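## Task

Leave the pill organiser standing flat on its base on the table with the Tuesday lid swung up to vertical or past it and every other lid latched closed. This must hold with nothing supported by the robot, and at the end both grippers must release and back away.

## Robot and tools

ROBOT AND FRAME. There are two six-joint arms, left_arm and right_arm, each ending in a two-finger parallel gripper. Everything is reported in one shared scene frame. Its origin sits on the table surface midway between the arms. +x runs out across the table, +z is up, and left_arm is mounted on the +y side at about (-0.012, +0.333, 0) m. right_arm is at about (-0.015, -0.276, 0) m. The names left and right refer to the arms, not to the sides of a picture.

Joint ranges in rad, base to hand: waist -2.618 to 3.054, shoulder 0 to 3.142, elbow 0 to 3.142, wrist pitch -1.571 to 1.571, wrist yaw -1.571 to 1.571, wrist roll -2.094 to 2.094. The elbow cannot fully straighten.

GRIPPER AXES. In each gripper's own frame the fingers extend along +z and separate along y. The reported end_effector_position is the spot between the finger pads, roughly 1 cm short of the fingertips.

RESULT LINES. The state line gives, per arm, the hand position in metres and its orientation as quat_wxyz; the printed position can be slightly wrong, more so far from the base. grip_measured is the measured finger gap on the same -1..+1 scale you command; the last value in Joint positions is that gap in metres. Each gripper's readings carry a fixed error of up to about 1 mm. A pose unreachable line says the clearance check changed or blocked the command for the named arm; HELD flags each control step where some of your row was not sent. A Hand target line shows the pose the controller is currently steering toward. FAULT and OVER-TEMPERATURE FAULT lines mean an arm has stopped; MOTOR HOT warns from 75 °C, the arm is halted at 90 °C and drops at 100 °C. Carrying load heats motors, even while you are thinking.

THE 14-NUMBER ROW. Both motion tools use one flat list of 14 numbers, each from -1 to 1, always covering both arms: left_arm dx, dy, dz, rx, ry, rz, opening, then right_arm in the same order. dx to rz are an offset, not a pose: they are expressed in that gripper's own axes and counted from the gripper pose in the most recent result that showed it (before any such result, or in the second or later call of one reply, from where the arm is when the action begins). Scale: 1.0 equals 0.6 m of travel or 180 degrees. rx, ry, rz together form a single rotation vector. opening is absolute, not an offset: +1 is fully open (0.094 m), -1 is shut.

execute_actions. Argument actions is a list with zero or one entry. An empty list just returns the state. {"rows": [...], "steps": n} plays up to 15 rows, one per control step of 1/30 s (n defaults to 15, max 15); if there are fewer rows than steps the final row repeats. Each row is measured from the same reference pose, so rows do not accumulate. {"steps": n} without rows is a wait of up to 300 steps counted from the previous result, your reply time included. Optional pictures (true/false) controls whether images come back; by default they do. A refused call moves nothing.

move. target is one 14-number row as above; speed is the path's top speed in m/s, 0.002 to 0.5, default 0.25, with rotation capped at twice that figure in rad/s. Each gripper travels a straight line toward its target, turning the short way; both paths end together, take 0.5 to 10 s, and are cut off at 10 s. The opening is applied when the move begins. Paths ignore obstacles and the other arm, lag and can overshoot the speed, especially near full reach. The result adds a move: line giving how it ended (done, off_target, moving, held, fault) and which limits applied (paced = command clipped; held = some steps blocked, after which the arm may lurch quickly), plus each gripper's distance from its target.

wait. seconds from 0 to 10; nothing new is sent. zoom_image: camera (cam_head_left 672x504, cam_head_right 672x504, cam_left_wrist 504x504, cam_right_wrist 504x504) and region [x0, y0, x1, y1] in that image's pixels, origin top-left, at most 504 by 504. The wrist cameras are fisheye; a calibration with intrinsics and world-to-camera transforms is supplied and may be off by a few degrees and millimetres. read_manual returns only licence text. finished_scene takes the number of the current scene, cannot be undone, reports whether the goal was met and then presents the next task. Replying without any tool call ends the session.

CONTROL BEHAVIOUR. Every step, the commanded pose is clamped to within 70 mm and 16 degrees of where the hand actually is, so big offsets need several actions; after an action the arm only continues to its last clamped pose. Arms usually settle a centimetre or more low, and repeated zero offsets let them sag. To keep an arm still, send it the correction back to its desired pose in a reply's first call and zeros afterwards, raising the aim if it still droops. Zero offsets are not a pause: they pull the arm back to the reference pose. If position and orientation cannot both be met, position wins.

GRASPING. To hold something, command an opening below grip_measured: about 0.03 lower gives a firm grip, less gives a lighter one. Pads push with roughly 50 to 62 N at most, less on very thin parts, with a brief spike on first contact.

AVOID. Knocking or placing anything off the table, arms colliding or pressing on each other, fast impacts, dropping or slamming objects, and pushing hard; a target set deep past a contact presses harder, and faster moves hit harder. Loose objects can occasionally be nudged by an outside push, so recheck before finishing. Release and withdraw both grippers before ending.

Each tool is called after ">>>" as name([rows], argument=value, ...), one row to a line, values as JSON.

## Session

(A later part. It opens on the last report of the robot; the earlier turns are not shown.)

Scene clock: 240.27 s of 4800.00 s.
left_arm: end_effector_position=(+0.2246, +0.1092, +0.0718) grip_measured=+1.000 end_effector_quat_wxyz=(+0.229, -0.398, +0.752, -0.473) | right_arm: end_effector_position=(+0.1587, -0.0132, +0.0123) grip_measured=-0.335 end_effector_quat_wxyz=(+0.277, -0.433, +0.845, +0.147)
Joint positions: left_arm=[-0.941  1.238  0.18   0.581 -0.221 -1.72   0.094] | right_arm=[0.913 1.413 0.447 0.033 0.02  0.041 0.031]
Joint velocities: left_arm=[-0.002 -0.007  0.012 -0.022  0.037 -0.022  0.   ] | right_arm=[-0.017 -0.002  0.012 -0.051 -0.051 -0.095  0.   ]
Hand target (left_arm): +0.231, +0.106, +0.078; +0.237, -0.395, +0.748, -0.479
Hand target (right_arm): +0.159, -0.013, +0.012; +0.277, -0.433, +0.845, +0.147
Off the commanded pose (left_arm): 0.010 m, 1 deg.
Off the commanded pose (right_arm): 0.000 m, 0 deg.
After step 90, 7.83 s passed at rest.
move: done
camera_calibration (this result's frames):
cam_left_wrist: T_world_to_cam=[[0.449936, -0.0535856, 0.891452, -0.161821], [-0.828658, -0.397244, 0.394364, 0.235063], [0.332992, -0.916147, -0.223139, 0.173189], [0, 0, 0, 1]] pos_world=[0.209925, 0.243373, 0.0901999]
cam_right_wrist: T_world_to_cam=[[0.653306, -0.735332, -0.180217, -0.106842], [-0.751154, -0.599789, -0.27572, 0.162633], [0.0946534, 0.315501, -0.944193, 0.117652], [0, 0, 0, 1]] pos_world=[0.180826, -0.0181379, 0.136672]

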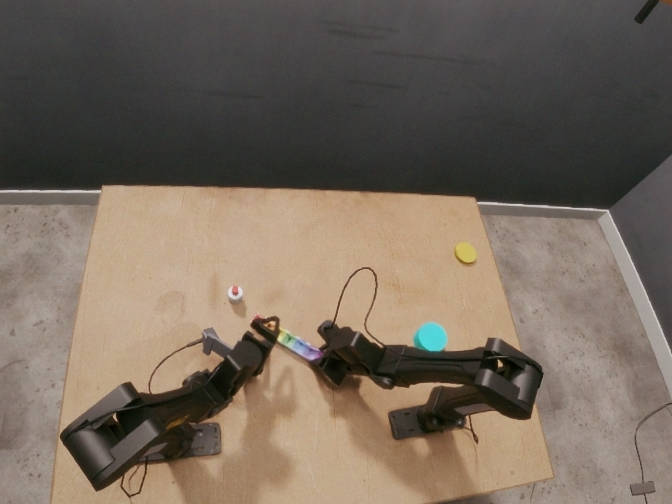

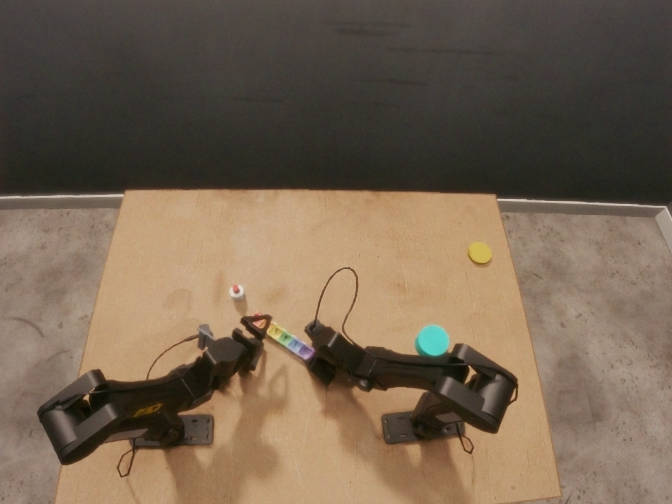

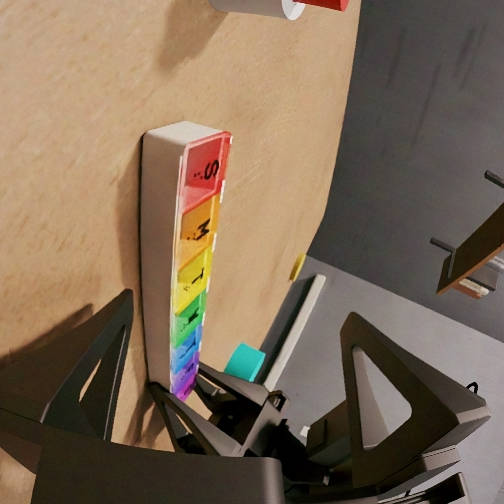

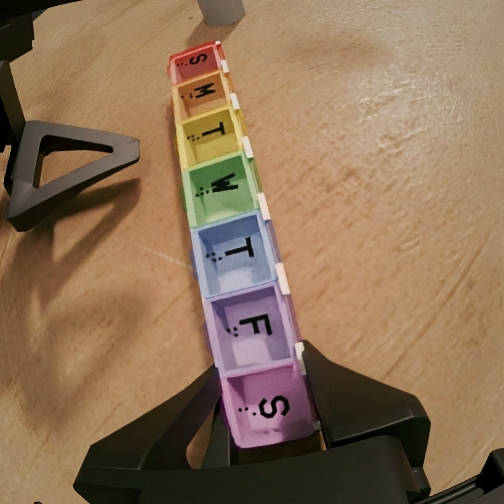

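>>> move(target=[0.005,-0.0245,0.028,0,0,0,1,0,0,0,0,0,0,-0.39], speed=0.03)

>>> zoom_image(camera="cam_left_wrist", region=[90, 190, 230, 350])

>>> zoom_image(camera="cam_right_wrist", region=[80, 60, 280, 260])

Scene clock: 260.73 s of 4800.00 s.
left_arm: end_effector_position=(+0.2311, +0.1000, +0.0679) grip_measured=+1.000 end_effector_quat_wxyz=(+0.221, -0.399, +0.759, -0.464) | right_arm: end_effector_position=(+0.1587, -0.0132, +0.0123) grip_measured=-0.335 end_effector_quat_wxyz=(+0.277, -0.433, +0.845, +0.147)
Joint positions: left_arm=[-0.936  1.311  0.229  0.58  -0.207 -1.722  0.094] | right_arm=[0.913 1.413 0.447 0.033 0.02  0.041 0.031]
Joint velocities: left_arm=[-0.007 -0.007 -0.017 -0.125  0.037 -0.037  0.   ] | right_arm=[ 0.002 -0.012 -0.017 -0.037 -0.051 -0.037  0.   ]
Hand target (left_arm): +0.240, +0.095, +0.077; +0.229, -0.398, +0.752, -0.473
Hand target (right_arm): +0.159, -0.013, +0.012; +0.277, -0.433, +0.845, +0.147
Off the commanded pose (left_arm): 0.015 m, 1 deg.
Off the commanded pose (right_arm): 0.000 m, 0 deg.
After step 90, 16.47 s passed at rest.
move: off_target (left_arm)
camera_calibration (this result's frames):
cam_left_wrist: T_world_to_cam=[[0.468916, -0.0674375, 0.880665, -0.16406], [-0.822389, -0.397031, 0.407483, 0.236017], [0.322172, -0.915324, -0.241634, 0.165338], [0, 0, 0, 1]] pos_world=[0.217761, 0.23398, 0.0882599]
cam_right_wrist: T_world_to_cam=[[0.653306, -0.735332, -0.180217, -0.106842], [-0.751154, -0.599789, -0.27572, 0.162633], [0.0946534, 0.315501, -0.944193, 0.117652], [0, 0, 0, 1]] pos_world=[0.180826, -0.0181379, 0.136672]

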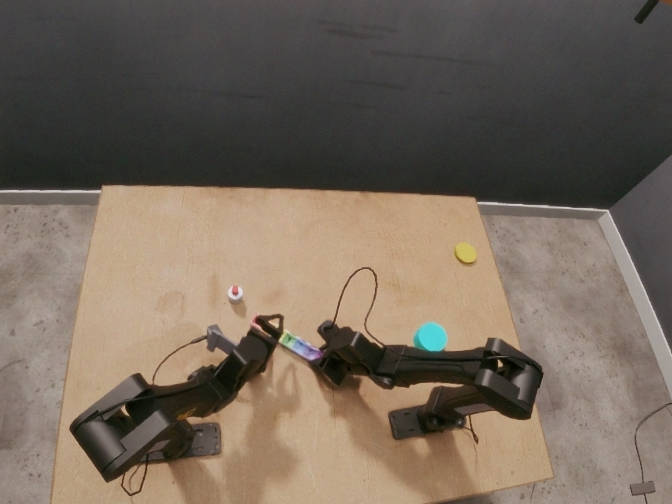

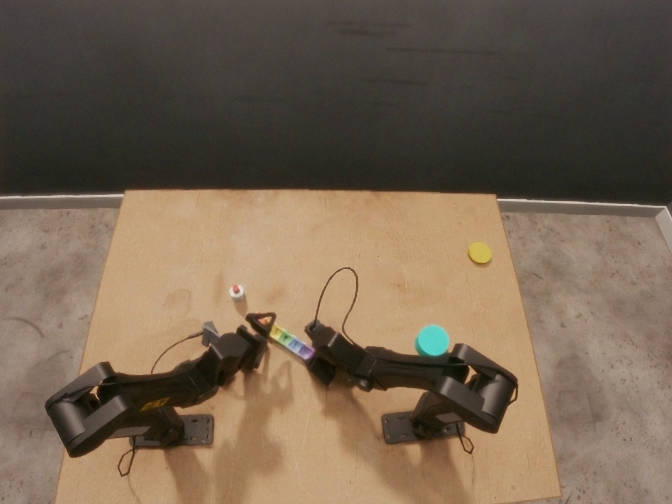

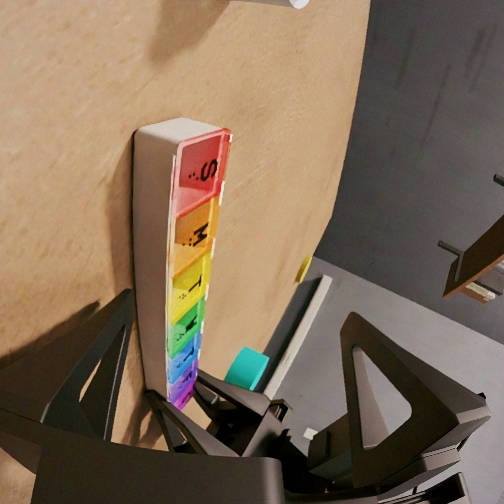

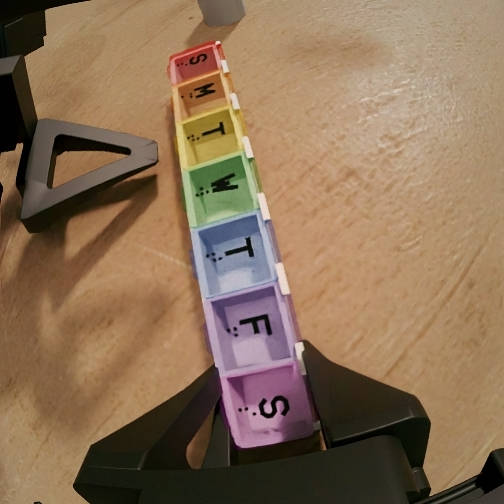

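Region (90, 190, 230, 350) of cam_left_wrist's 504x504 image, scaled by 3.150, with more detail than that image has; it fills the left 441 columns of this view, and the rest is white.

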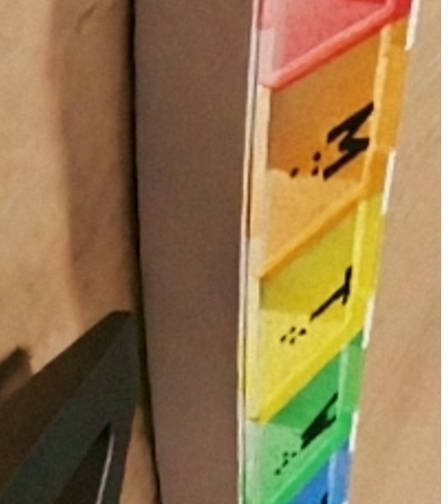

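Region (80, 60, 280, 260) of cam_right_wrist's 504x504 image, scaled by 2.520, with more detail than that image has.

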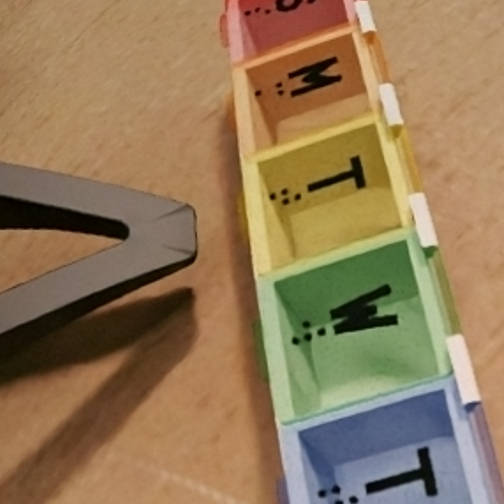

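>>> move(target=[-0.006,-0.035,0.018,0,0,0,1,0,0,0,0,0,0,-0.39], speed=0.03)

>>> zoom_image(camera="cam_left_wrist", region=[90, 190, 230, 350])

>>> zoom_image(camera="cam_right_wrist", region=[80, 60, 280, 260])

Scene clock: 282.00 s of 4800.00 s.
left_arm: end_effector_position=(+0.2416, +0.0956, +0.0771) grip_measured=+1.000 end_effector_quat_wxyz=(+0.216, -0.401, +0.759, -0.466) | right_arm: end_effector_position=(+0.1587, -0.0132, +0.0123) grip_measured=-0.335 end_effector_quat_wxyz=(+0.277, -0.433, +0.845, +0.147)
Joint positions: left_arm=[-0.901  1.311  0.284  0.526 -0.169 -1.715  0.094] | right_arm=[0.913 1.413 0.447 0.033 0.02  0.041 0.031]
Joint velocities: left_arm=[-0.002  0.017  0.012  0.007 -0.051  0.051  0.   ] | right_arm=[-0.012 -0.007  0.012 -0.022  0.037 -0.007 -0.   ]
Hand target (left_arm): +0.249, +0.092, +0.081; +0.222, -0.399, +0.759, -0.465
Hand target (right_arm): +0.159, -0.013, +0.012; +0.277, -0.433, +0.845, +0.147
Off the commanded pose (left_arm): 0.009 m, 1 deg.
Off the commanded pose (right_arm): 0.000 m, 0 deg.
After step 90, 17.20 s passed at rest.
move: done
camera_calibration (this result's frames):
cam_left_wrist: T_world_to_cam=[[0.476911, -0.0618577, 0.876772, -0.179461], [-0.81956, -0.391753, 0.418153, 0.237088], [0.317612, -0.917989, -0.237527, 0.161186], [0, 0, 0, 1]] pos_world=[0.2287, 0.229746, 0.096494]
cam_right_wrist: T_world_to_cam=[[0.653306, -0.735332, -0.180217, -0.106842], [-0.751154, -0.599789, -0.27572, 0.162633], [0.0946534, 0.315501, -0.944193, 0.117652], [0, 0, 0, 1]] pos_world=[0.180826, -0.0181379, 0.136672]

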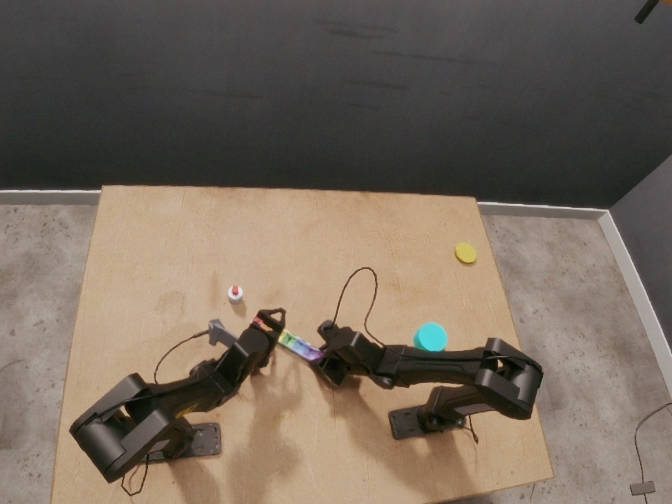

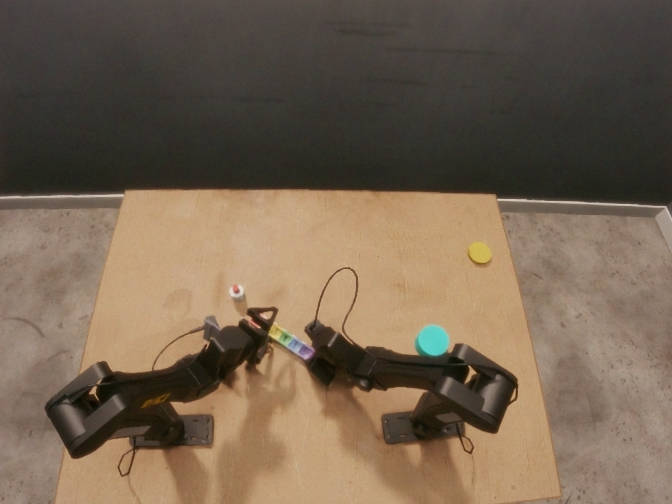

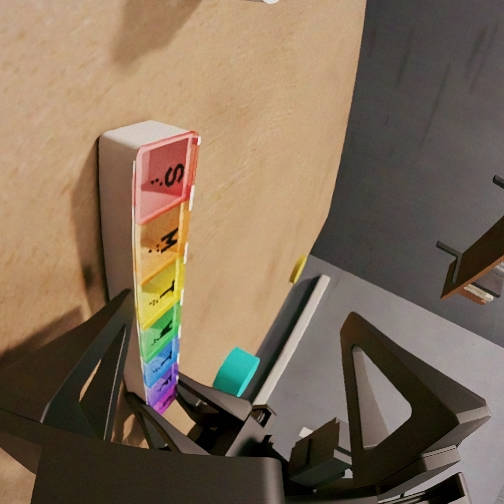

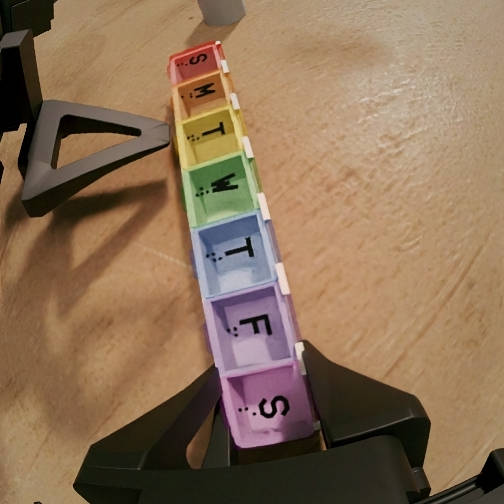

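Region (90, 190, 230, 350) of cam_left_wrist's 504x504 image, scaled by 3.150, with more detail than that image has; it fills the left 441 columns of this view, and the rest is white.

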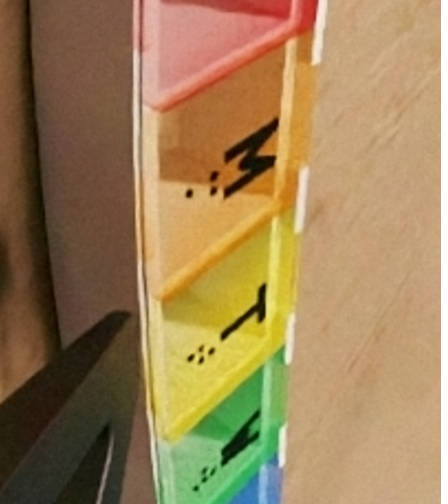

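Region (80, 60, 280, 260) of cam_right_wrist's 504x504 image, scaled by 2.520, with more detail than that image has.

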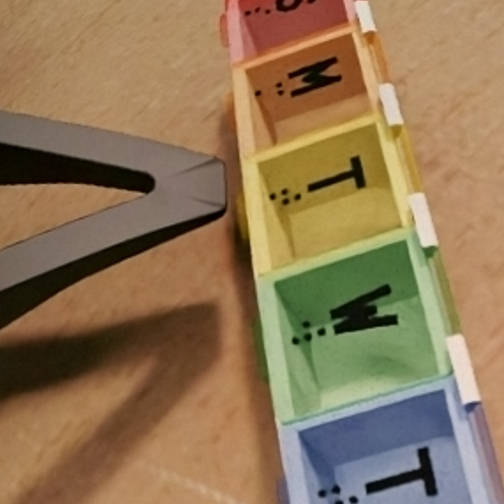

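>>> move(target=[-0.002,-0.005,0.0097,0,0,0,1,0,0,0,0,0,0,-0.39], speed=0.02)

>>> zoom_image(camera="cam_left_wrist", region=[90, 190, 230, 350])

>>> zoom_image(camera="cam_right_wrist", region=[80, 60, 280, 260])

Scene clock: 294.93 s of 4800.00 s.
left_arm: end_effector_position=(+0.2395, +0.0946, +0.0711) grip_measured=+1.000 end_effector_quat_wxyz=(+0.208, -0.400, +0.765, -0.460) | right_arm: end_effector_position=(+0.1587, -0.0132, +0.0123) grip_measured=-0.335 end_effector_quat_wxyz=(+0.277, -0.433, +0.845, +0.147)
Joint positions: left_arm=[-0.901  1.328  0.284  0.525 -0.156 -1.717  0.094] | right_arm=[0.913 1.413 0.447 0.033 0.02  0.041 0.031]
Joint velocities: left_arm=[-0.002 -0.002  0.022 -0.022 -0.051 -0.037  0.   ] | right_arm=[-0.007 -0.002 -0.012  0.022 -0.007 -0.022  0.   ]
Hand target (left_arm): +0.247, +0.093, +0.077; +0.216, -0.401, +0.759, -0.466
Hand target (right_arm): +0.159, -0.013, +0.012; +0.277, -0.433, +0.845, +0.147
Off the commanded pose (left_arm): 0.010 m, 1 deg.
Off the commanded pose (right_arm): 0.000 m, 0 deg.
After step 90, 9.17 s passed at rest.
move: done
camera_calibration (this result's frames):
cam_left_wrist: T_world_to_cam=[[0.491646, -0.0738857, 0.867655, -0.175043], [-0.815874, -0.387341, 0.42932, 0.235482], [0.304358, -0.918971, -0.250716, 0.163698], [0, 0, 0, 1]] pos_world=[0.22836, 0.228712, 0.0918216]
cam_right_wrist: T_world_to_cam=[[0.653306, -0.735332, -0.180217, -0.106842], [-0.751154, -0.599789, -0.27572, 0.162633], [0.0946534, 0.315501, -0.944193, 0.117652], [0, 0, 0, 1]] pos_world=[0.180826, -0.0181379, 0.136672]

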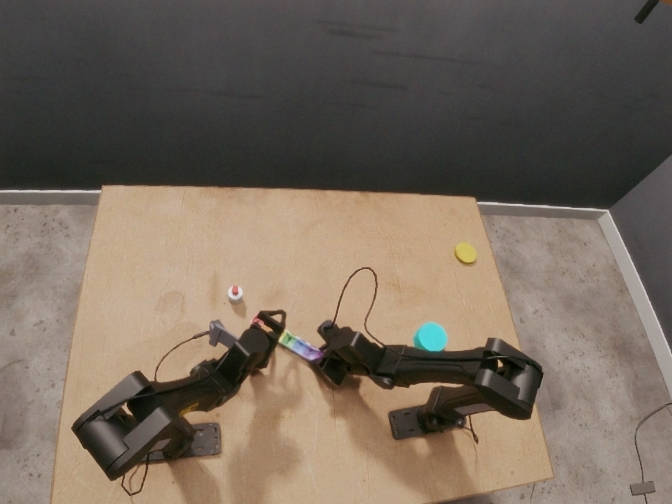

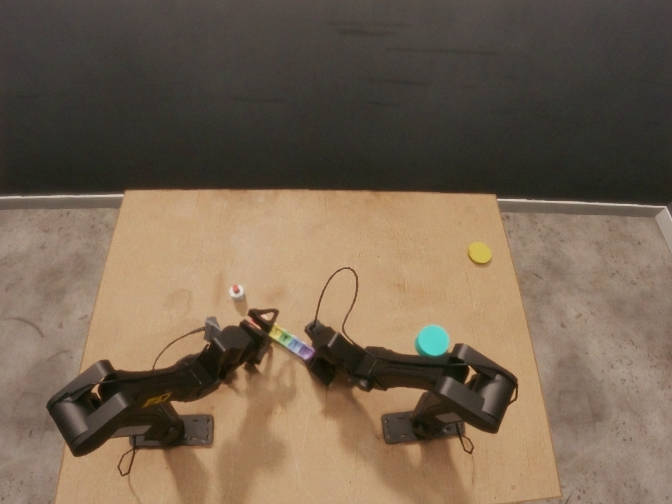

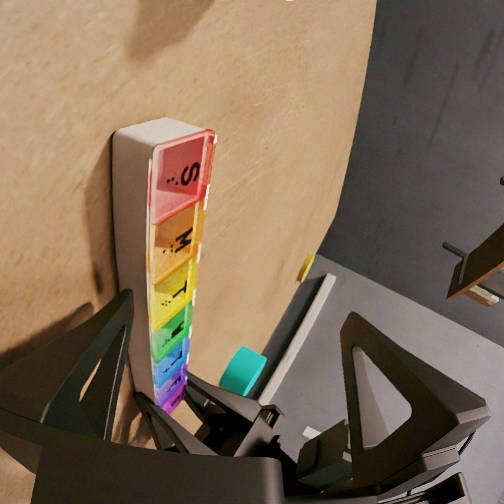

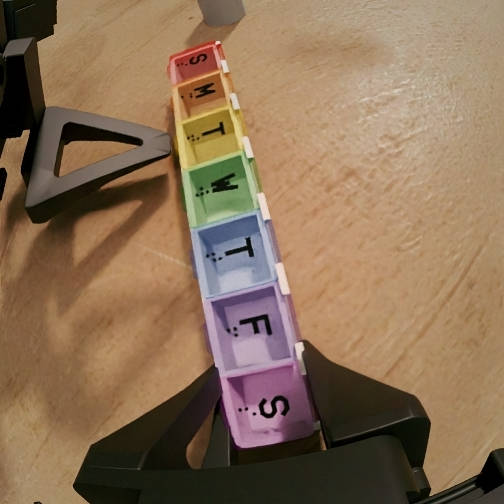

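Region (90, 190, 230, 350) of cam_left_wrist's 504x504 image, scaled by 3.150, with more detail than that image has; it fills the left 441 columns of this view, and the rest is white.

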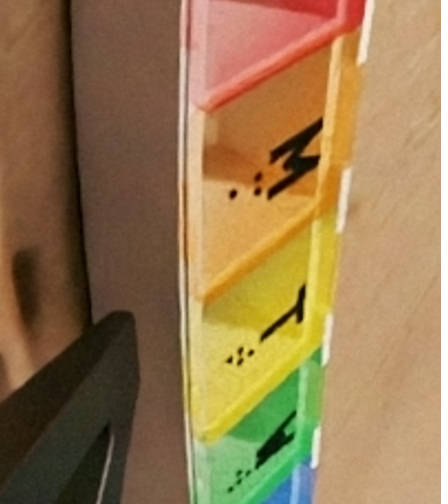

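Region (80, 60, 280, 260) of cam_right_wrist's 504x504 image, scaled by 2.520, with more detail than that image has.

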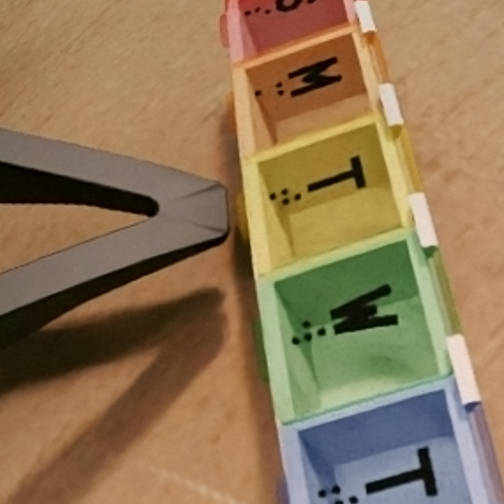

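>>> move(target=[-0.003,-0.019,0.018,0,0,0,1,0,0,0,0,0,0,-0.39], speed=0.02)

>>> zoom_image(camera="cam_left_wrist", region=[90, 190, 230, 350])

>>> zoom_image(camera="cam_right_wrist", region=[80, 60, 280, 260])

Scene clock: 300.97 s of 4800.00 s.
left_arm: end_effector_position=(+0.2440, +0.0917, +0.0683) grip_measured=+1.000 end_effector_quat_wxyz=(+0.201, -0.403, +0.768, -0.456) | right_arm: end_effector_position=(+0.1587, -0.0132, +0.0123) grip_measured=-0.335 end_effector_quat_wxyz=(+0.277, -0.433, +0.845, +0.147)
Joint positions: left_arm=[-0.887  1.359  0.308  0.517 -0.135 -1.718  0.094] | right_arm=[0.913 1.413 0.447 0.033 0.02  0.041 0.031]
Joint velocities: left_arm=[-0.012  0.002 -0.007 -0.022 -0.051 -0.022  0.   ] | right_arm=[-0.012 -0.012 -0.017  0.007 -0.007 -0.081 -0.   ]
Hand target (left_arm): +0.253, +0.088, +0.076; +0.209, -0.401, +0.764, -0.460
Hand target (right_arm): +0.159, -0.013, +0.012; +0.277, -0.433, +0.845, +0.147
Off the commanded pose (left_arm): 0.012 m, 1 deg.
Off the commanded pose (right_arm): 0.000 m, 0 deg.
After step 90, 1.97 s passed at rest.
move: off_target (left_arm)
camera_calibration (this result's frames):
cam_left_wrist: T_world_to_cam=[[0.507712, -0.0777679, 0.85801, -0.177971], [-0.80885, -0.385931, 0.443643, 0.236321], [0.296631, -0.919244, -0.258844, 0.161486], [0, 0, 0, 1]] pos_world=[0.233605, 0.225808, 0.0896586]
cam_right_wrist: T_world_to_cam=[[0.653306, -0.735332, -0.180217, -0.106842], [-0.751154, -0.599789, -0.27572, 0.162633], [0.0946534, 0.315501, -0.944193, 0.117652], [0, 0, 0, 1]] pos_world=[0.180826, -0.0181379, 0.136672]

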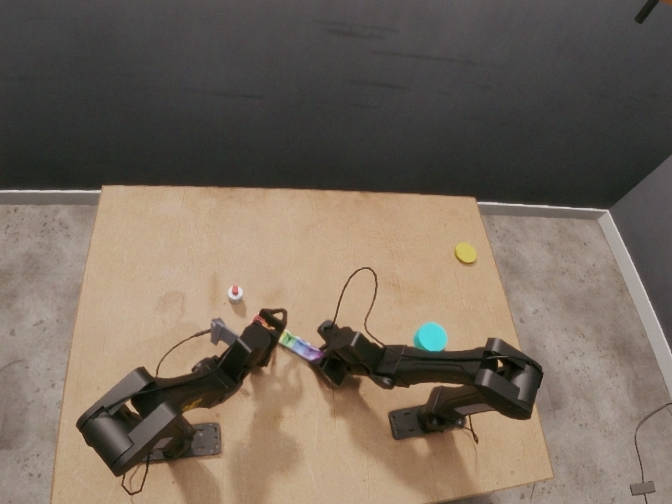

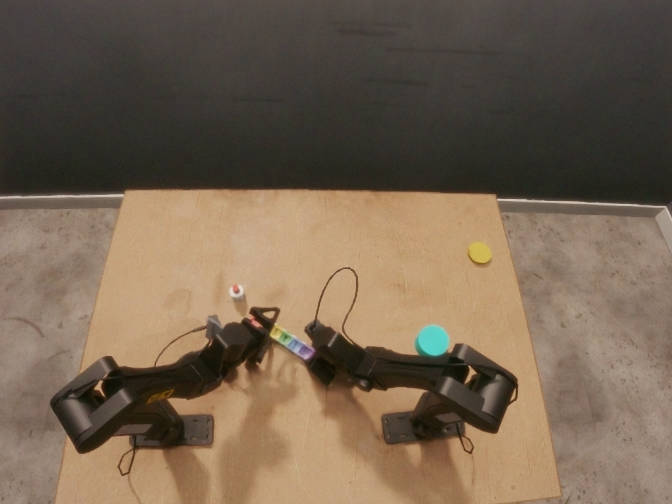

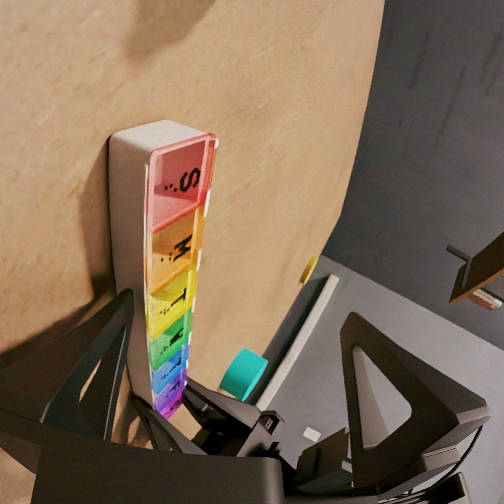

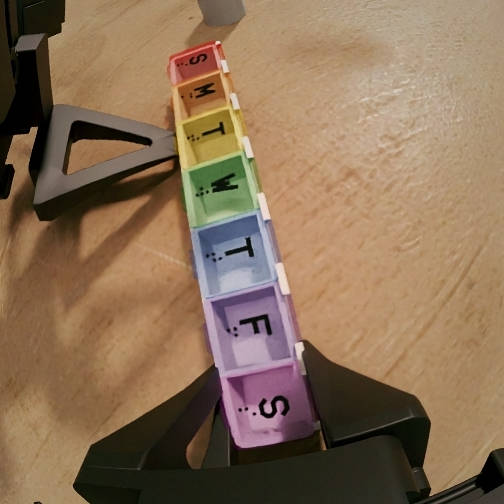

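Region (90, 190, 230, 350) of cam_left_wrist's 504x504 image, scaled by 3.150, with more detail than that image has; it fills the left 441 columns of this view, and the rest is white.

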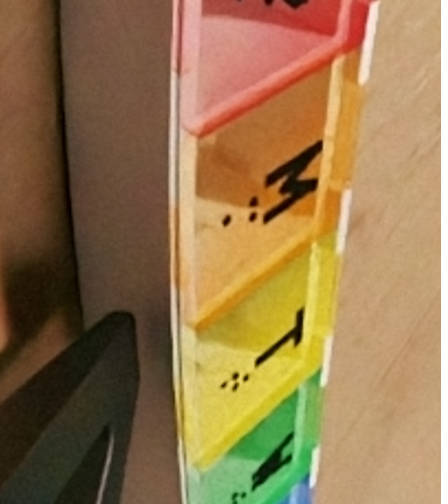

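Region (80, 60, 280, 260) of cam_right_wrist's 504x504 image, scaled by 2.520, with more detail than that image has.

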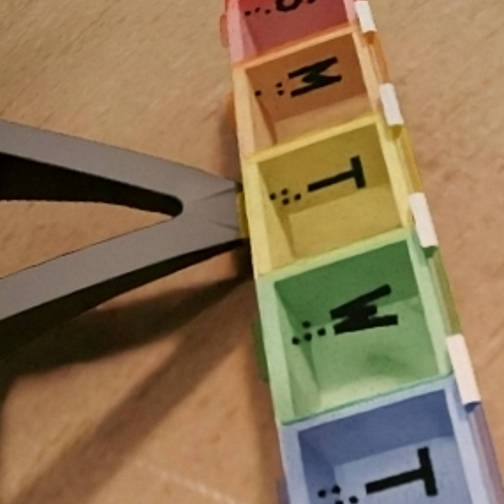

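>>> move(target=[0,-0.048,0.0,0.01,0,0,1,0,0,0,0,0,0,-0.39], speed=0.02)

>>> zoom_image(camera="cam_right_wrist", region=[80, 60, 280, 260])

Scene clock: 305.97 s of 4800.00 s.
left_arm: end_effector_position=(+0.2459, +0.0892, +0.0686) grip_measured=+1.000 end_effector_quat_wxyz=(+0.194, -0.406, +0.775, -0.444) | right_arm: end_effector_position=(+0.1587, -0.0132, +0.0123) grip_measured=-0.335 end_effector_quat_wxyz=(+0.277, -0.433, +0.845, +0.147)
Joint positions: left_arm=[-0.882  1.359  0.348  0.446 -0.125 -1.721  0.094] | right_arm=[0.913 1.413 0.447 0.033 0.02  0.041 0.031]
Joint velocities: left_arm=[-0.017  0.012  0.002  0.051 -0.007 -0.066  0.   ] | right_arm=[ 0.002  0.002 -0.007 -0.037 -0.051  0.007 -0.   ]
Hand target (left_arm): +0.256, +0.084, +0.093; +0.208, -0.400, +0.760, -0.468
Hand target (right_arm): +0.159, -0.013, +0.012; +0.277, -0.433, +0.845, +0.147
Off the commanded pose (left_arm): 0.027 m, 4 deg.
Off the commanded pose (right_arm): 0.000 m, 0 deg.
After step 90, 0.33 s passed at rest.
move: off_target (left_arm)
camera_calibration (this result's frames):
cam_left_wrist: T_world_to_cam=[[0.52976, -0.0946348, 0.842851, -0.182287], [-0.798222, -0.391549, 0.457746, 0.233727], [0.286699, -0.915278, -0.282967, 0.162389], [0, 0, 0, 1]] pos_world=[0.236578, 0.222896, 0.092604]
cam_right_wrist: T_world_to_cam=[[0.653306, -0.735332, -0.180217, -0.106842], [-0.751154, -0.599789, -0.27572, 0.162633], [0.0946534, 0.315501, -0.944193, 0.117652], [0, 0, 0, 1]] pos_world=[0.180826, -0.0181379, 0.136672]

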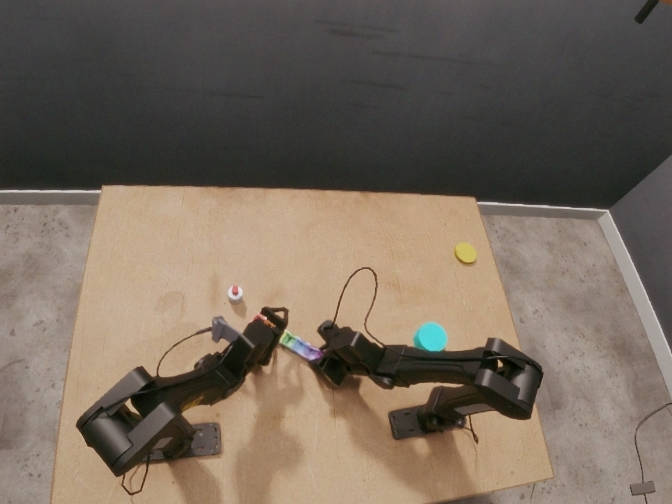

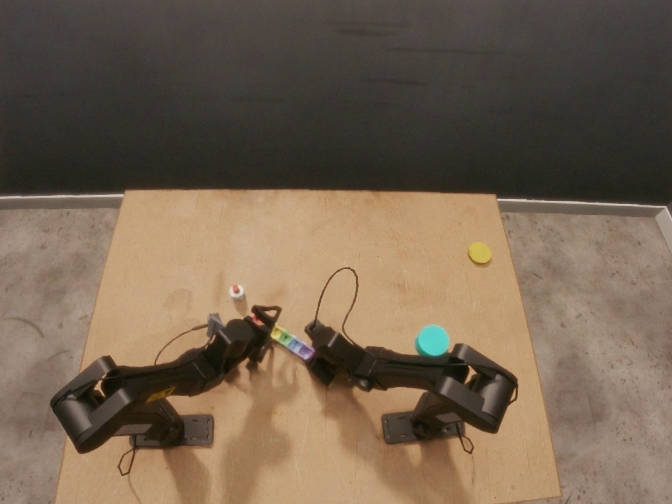

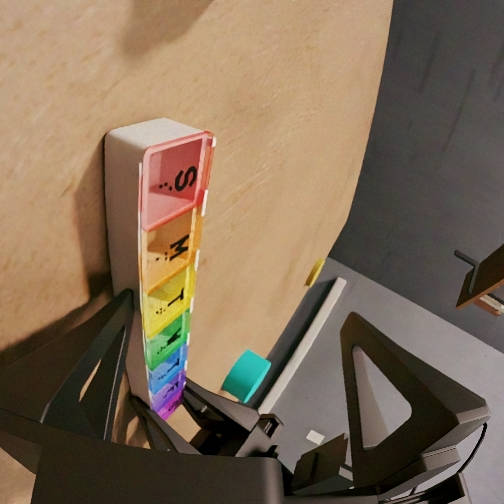

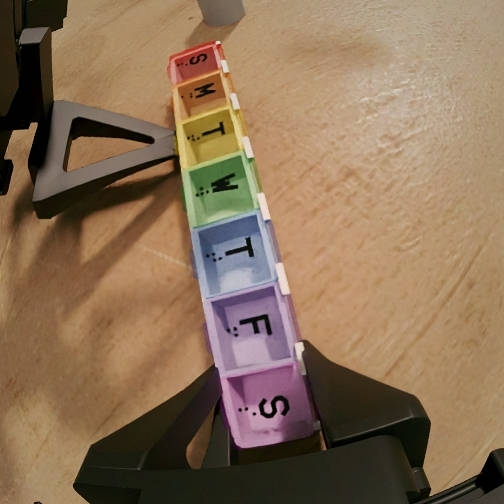

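Region (80, 60, 280, 260) of cam_right_wrist's 504x504 image, scaled by 2.520, with more detail than that image has.

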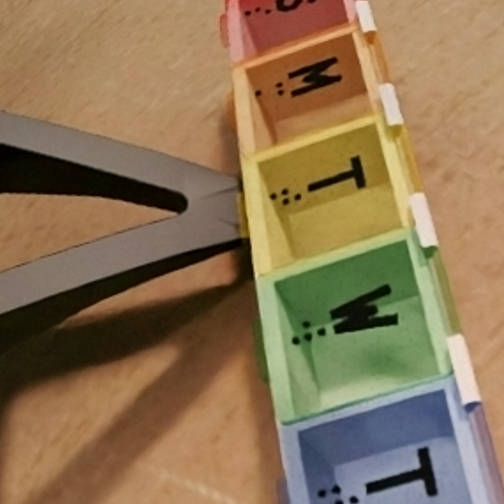

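>>> execute_actions([
  {"rows":[[0,-0.06,-0.03,0.03,0,0,1,0,0,0,0,0,0,-0.39]],"steps":15},
])

Scene clock: 312.20 s of 4800.00 s.
left_arm: end_effector_position=(+0.2447, +0.0920, +0.0894) grip_measured=+1.000 end_effector_quat_wxyz=(+0.201, -0.403, +0.765, -0.461) | right_arm: end_effector_position=(+0.1592, -0.0127, +0.0128) grip_measured=-0.335 end_effector_quat_wxyz=(+0.279, -0.432, +0.845, +0.148)
Joint positions: left_arm=[-0.882  1.265  0.348  0.395 -0.13  -1.718  0.094] | right_arm=[0.913 1.413 0.447 0.037 0.02  0.043 0.031]
Joint velocities: left_arm=[ 0.002  0.007 -0.007  0.022  0.037 -0.066  0.   ] | right_arm=[-0.002 -0.007  0.007 -0.037 -0.066 -0.037 -0.   ]
Hand target (left_arm): +0.250, +0.089, +0.109; +0.213, -0.396, +0.753, -0.480
Hand target (right_arm): +0.159, -0.013, +0.012; +0.277, -0.433, +0.845, +0.147
Off the commanded pose (left_arm): 0.020 m, 3 deg.
Off the commanded pose (right_arm): 0.001 m, 0 deg.
Steps of this call (steps 1 to 90: nothing new was sent; then 2.73 s passed at rest; steps 91 to 105: all 15 steps of this action). Readings (end_effector_position):
91: left_arm (+0.2457, +0.0896, +0.0699) | right_arm (+0.1587, -0.0132, +0.0123)
92: left_arm (+0.2451, +0.0903, +0.0733) | right_arm (+0.1587, -0.0132, +0.0123)
94: left_arm (+0.2450, +0.0913, +0.0823) | right_arm (+0.1594, -0.0124, +0.0131)
98: left_arm (+0.2447, +0.0920, +0.0884) | right_arm (+0.1592, -0.0127, +0.0128)
105: the state above
camera_calibration (this result's frames):
cam_left_wrist: T_world_to_cam=[[0.501809, -0.0690843, 0.862215, -0.1961], [-0.811919, -0.381366, 0.441981, 0.228183], [0.298286, -0.921839, -0.247464, 0.165766], [0, 0, 0, 1]] pos_world=[0.234225, 0.226284, 0.109249]
cam_right_wrist: T_world_to_cam=[[0.652108, -0.736049, -0.181622, -0.106501], [-0.75194, -0.59741, -0.278725, 0.163632], [0.0966525, 0.318327, -0.943041, 0.117634], [0, 0, 0, 1]] pos_world=[0.181122, -0.0180805, 0.137199]

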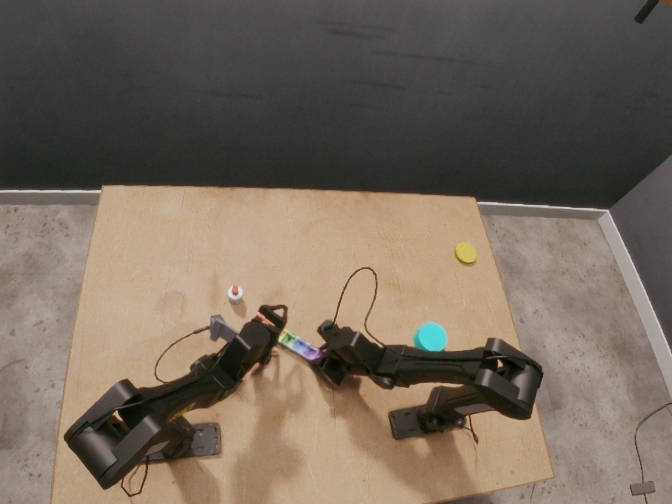

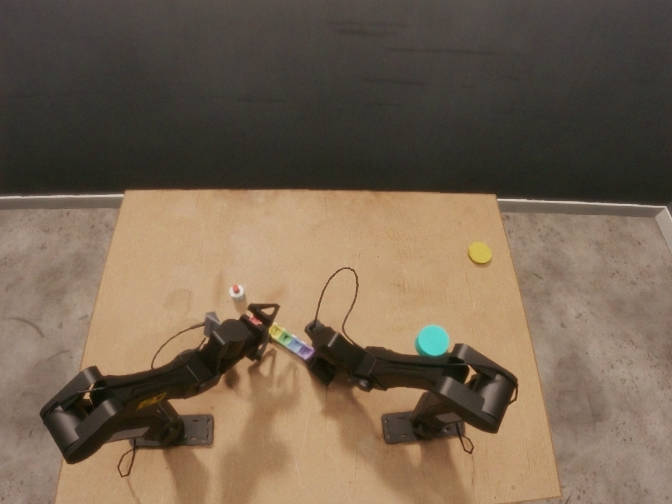

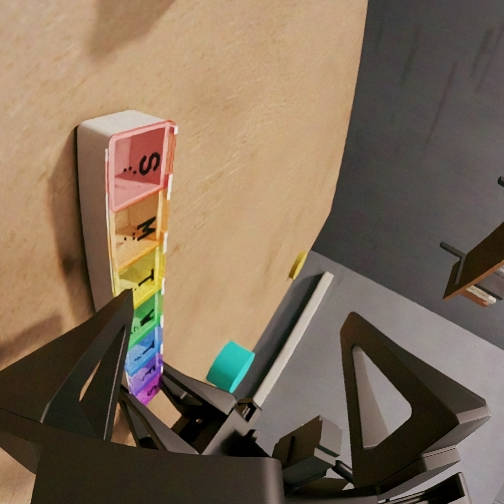

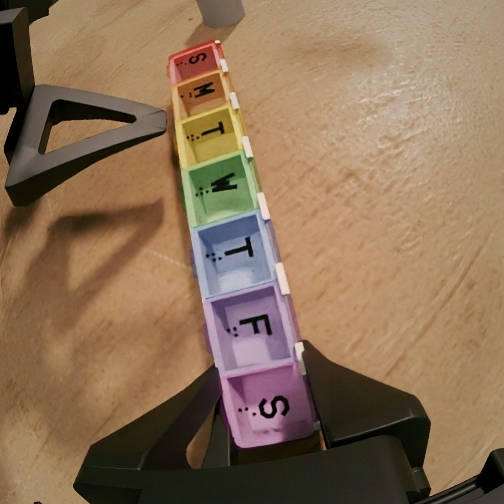

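>>> zoom_image(camera="cam_right_wrist", region=[80, 60, 280, 260])

>>> zoom_image(camera="cam_left_wrist", region=[70, 190, 210, 350])

Region (80, 60, 280, 260) of cam_right_wrist's 504x504 image, scaled by 2.520, with more detail than that image has.

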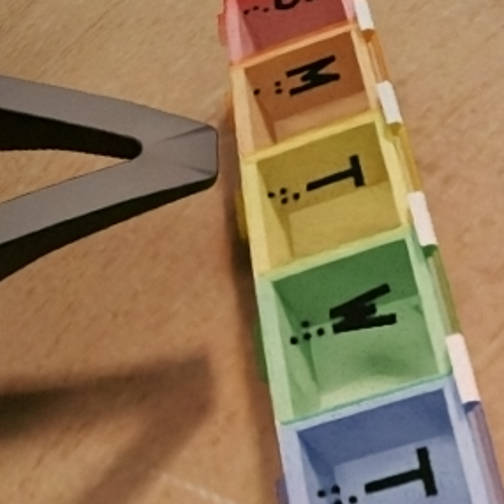

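Region (70, 190, 210, 350) of cam_left_wrist's 504x504 image, scaled by 3.150, with more detail than that image has; it fills the left 441 columns of this view, and the rest is white.

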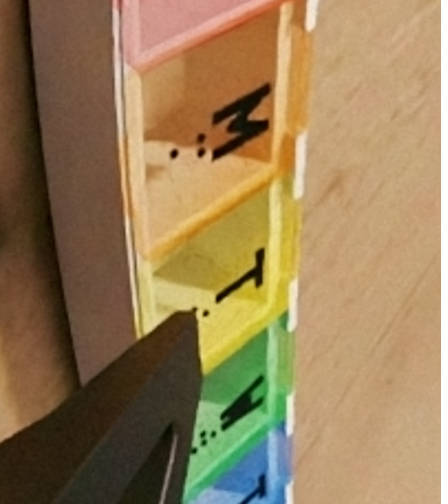

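>>> execute_actions([
  {"rows":[[0,-0.02,-0.06,0,0,0,1,0,0,0,0,0,0,-0.05]],"steps":12},
], pictures=false)

>>> move(target=[0,-0.015,-0.01,0,0,0,1,-0.058,-0.001,0.047,0,0,0,-0.05], speed=0.08)

Scene clock: 348.87 s of 4800.00 s.
left_arm: end_effector_position=(+0.2258, +0.1087, +0.1102) grip_measured=+1.000 end_effector_quat_wxyz=(+0.197, -0.405, +0.765, -0.460) | right_arm: end_effector_position=(+0.1592, -0.0127, +0.0128) grip_measured=-0.052 end_effector_quat_wxyz=(+0.279, -0.432, +0.845, +0.148)
Joint positions: left_arm=[-0.891  1.04   0.341  0.172 -0.132 -1.73   0.094] | right_arm=[0.913 1.413 0.447 0.037 0.02  0.043 0.045]
Joint velocities: left_arm=[-0.032 -0.007 -0.002 -0.3    0.037 -0.095  0.   ] | right_arm=[-0.007  0.002 -0.002 -0.022 -0.007 -0.066  0.   ]
Hand target (left_arm): +0.225, +0.108, +0.119; +0.201, -0.403, +0.764, -0.462
Hand target (right_arm): +0.159, -0.013, +0.013; +0.279, -0.432, +0.845, +0.148
Off the commanded pose (left_arm): 0.007 m, 1 deg.
Off the commanded pose (right_arm): 0.000 m, 0 deg.
Steps of this call (steps 1 to 90: nothing new was sent; then 33.27 s passed at rest; steps 91 to 102: all 12 steps of this action). Readings (end_effector_position):
91: left_arm (+0.2433, +0.0933, +0.0906) | right_arm (+0.1592, -0.0127, +0.0128)
92: left_arm (+0.2398, +0.0965, +0.0946) | right_arm (+0.1592, -0.0127, +0.0128)
94: left_arm (+0.2356, +0.1002, +0.1102) | right_arm (+0.1592, -0.0127, +0.0128)
98: left_arm (+0.2302, +0.1043, +0.1211) | right_arm (+0.1592, -0.0127, +0.0128)
102: the state above

Scene clock: 350.17 s of 4800.00 s.
left_arm: end_effector_position=(+0.2170, +0.1171, +0.0913) grip_measured=+1.000 end_effector_quat_wxyz=(+0.184, -0.413, +0.785, -0.423) | right_arm: end_effector_position=(+0.1812, +0.0212, +0.0128) grip_measured=-0.052 end_effector_quat_wxyz=(+0.284, -0.433, +0.842, +0.150)
Joint positions: left_arm=[-0.891  1.04   0.341  0.082 -0.127 -1.735  0.094] | right_arm=[0.913 1.576 0.583 0.074 0.02  0.038 0.045]
Joint velocities: left_arm=[-0.002  0.007  0.002  0.007  0.066 -0.037  0.   ] | right_arm=[-0.012 -0.002  0.002  0.022  0.022  0.007  0.001]
Hand target (left_arm): +0.223, +0.113, +0.114; +0.193, -0.408, +0.772, -0.447
Hand target (right_arm): +0.185, +0.023, +0.012; +0.279, -0.432, +0.845, +0.148
Off the commanded pose (left_arm): 0.024 m, 3 deg.
Off the commanded pose (right_arm): 0.005 m, 1 deg.
move: off_target (left_arm)
camera_calibration (this result's frames):
cam_left_wrist: T_world_to_cam=[[0.565038, -0.119266, 0.816399, -0.185818], [-0.777812, -0.407058, 0.478866, 0.20661], [0.27521, -0.905582, -0.32277, 0.207624], [0, 0, 0, 1]] pos_world=[0.208558, 0.249961, 0.119779]
cam_right_wrist: T_world_to_cam=[[0.656809, -0.731913, -0.181398, -0.0968651], [-0.746928, -0.598493, -0.289664, 0.199737], [0.103443, 0.325746, -0.939781, 0.103292], [0, 0, 0, 1]] pos_world=[0.202126, 0.0149977, 0.137357]

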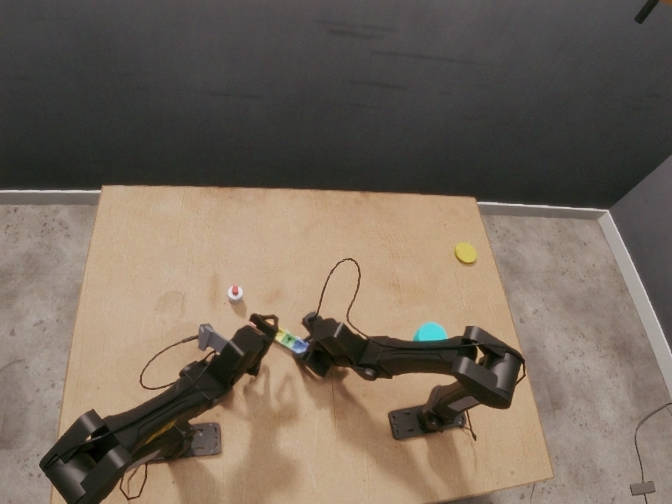

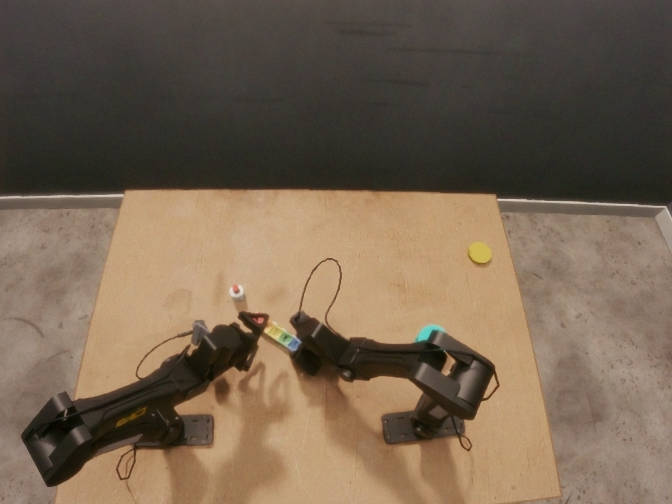

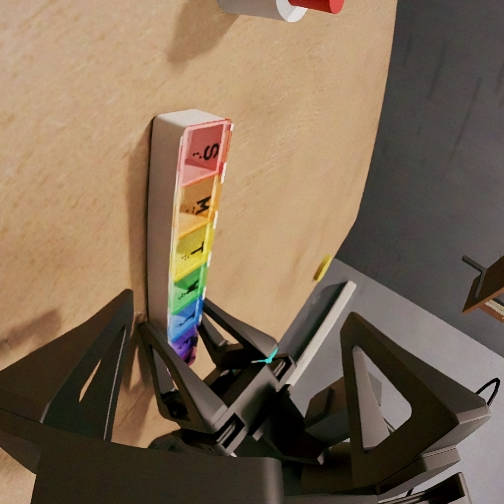

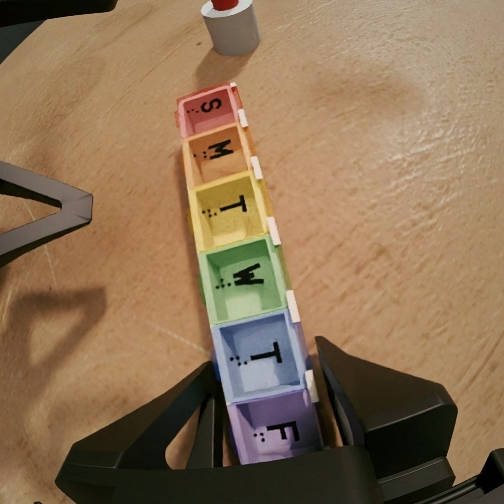

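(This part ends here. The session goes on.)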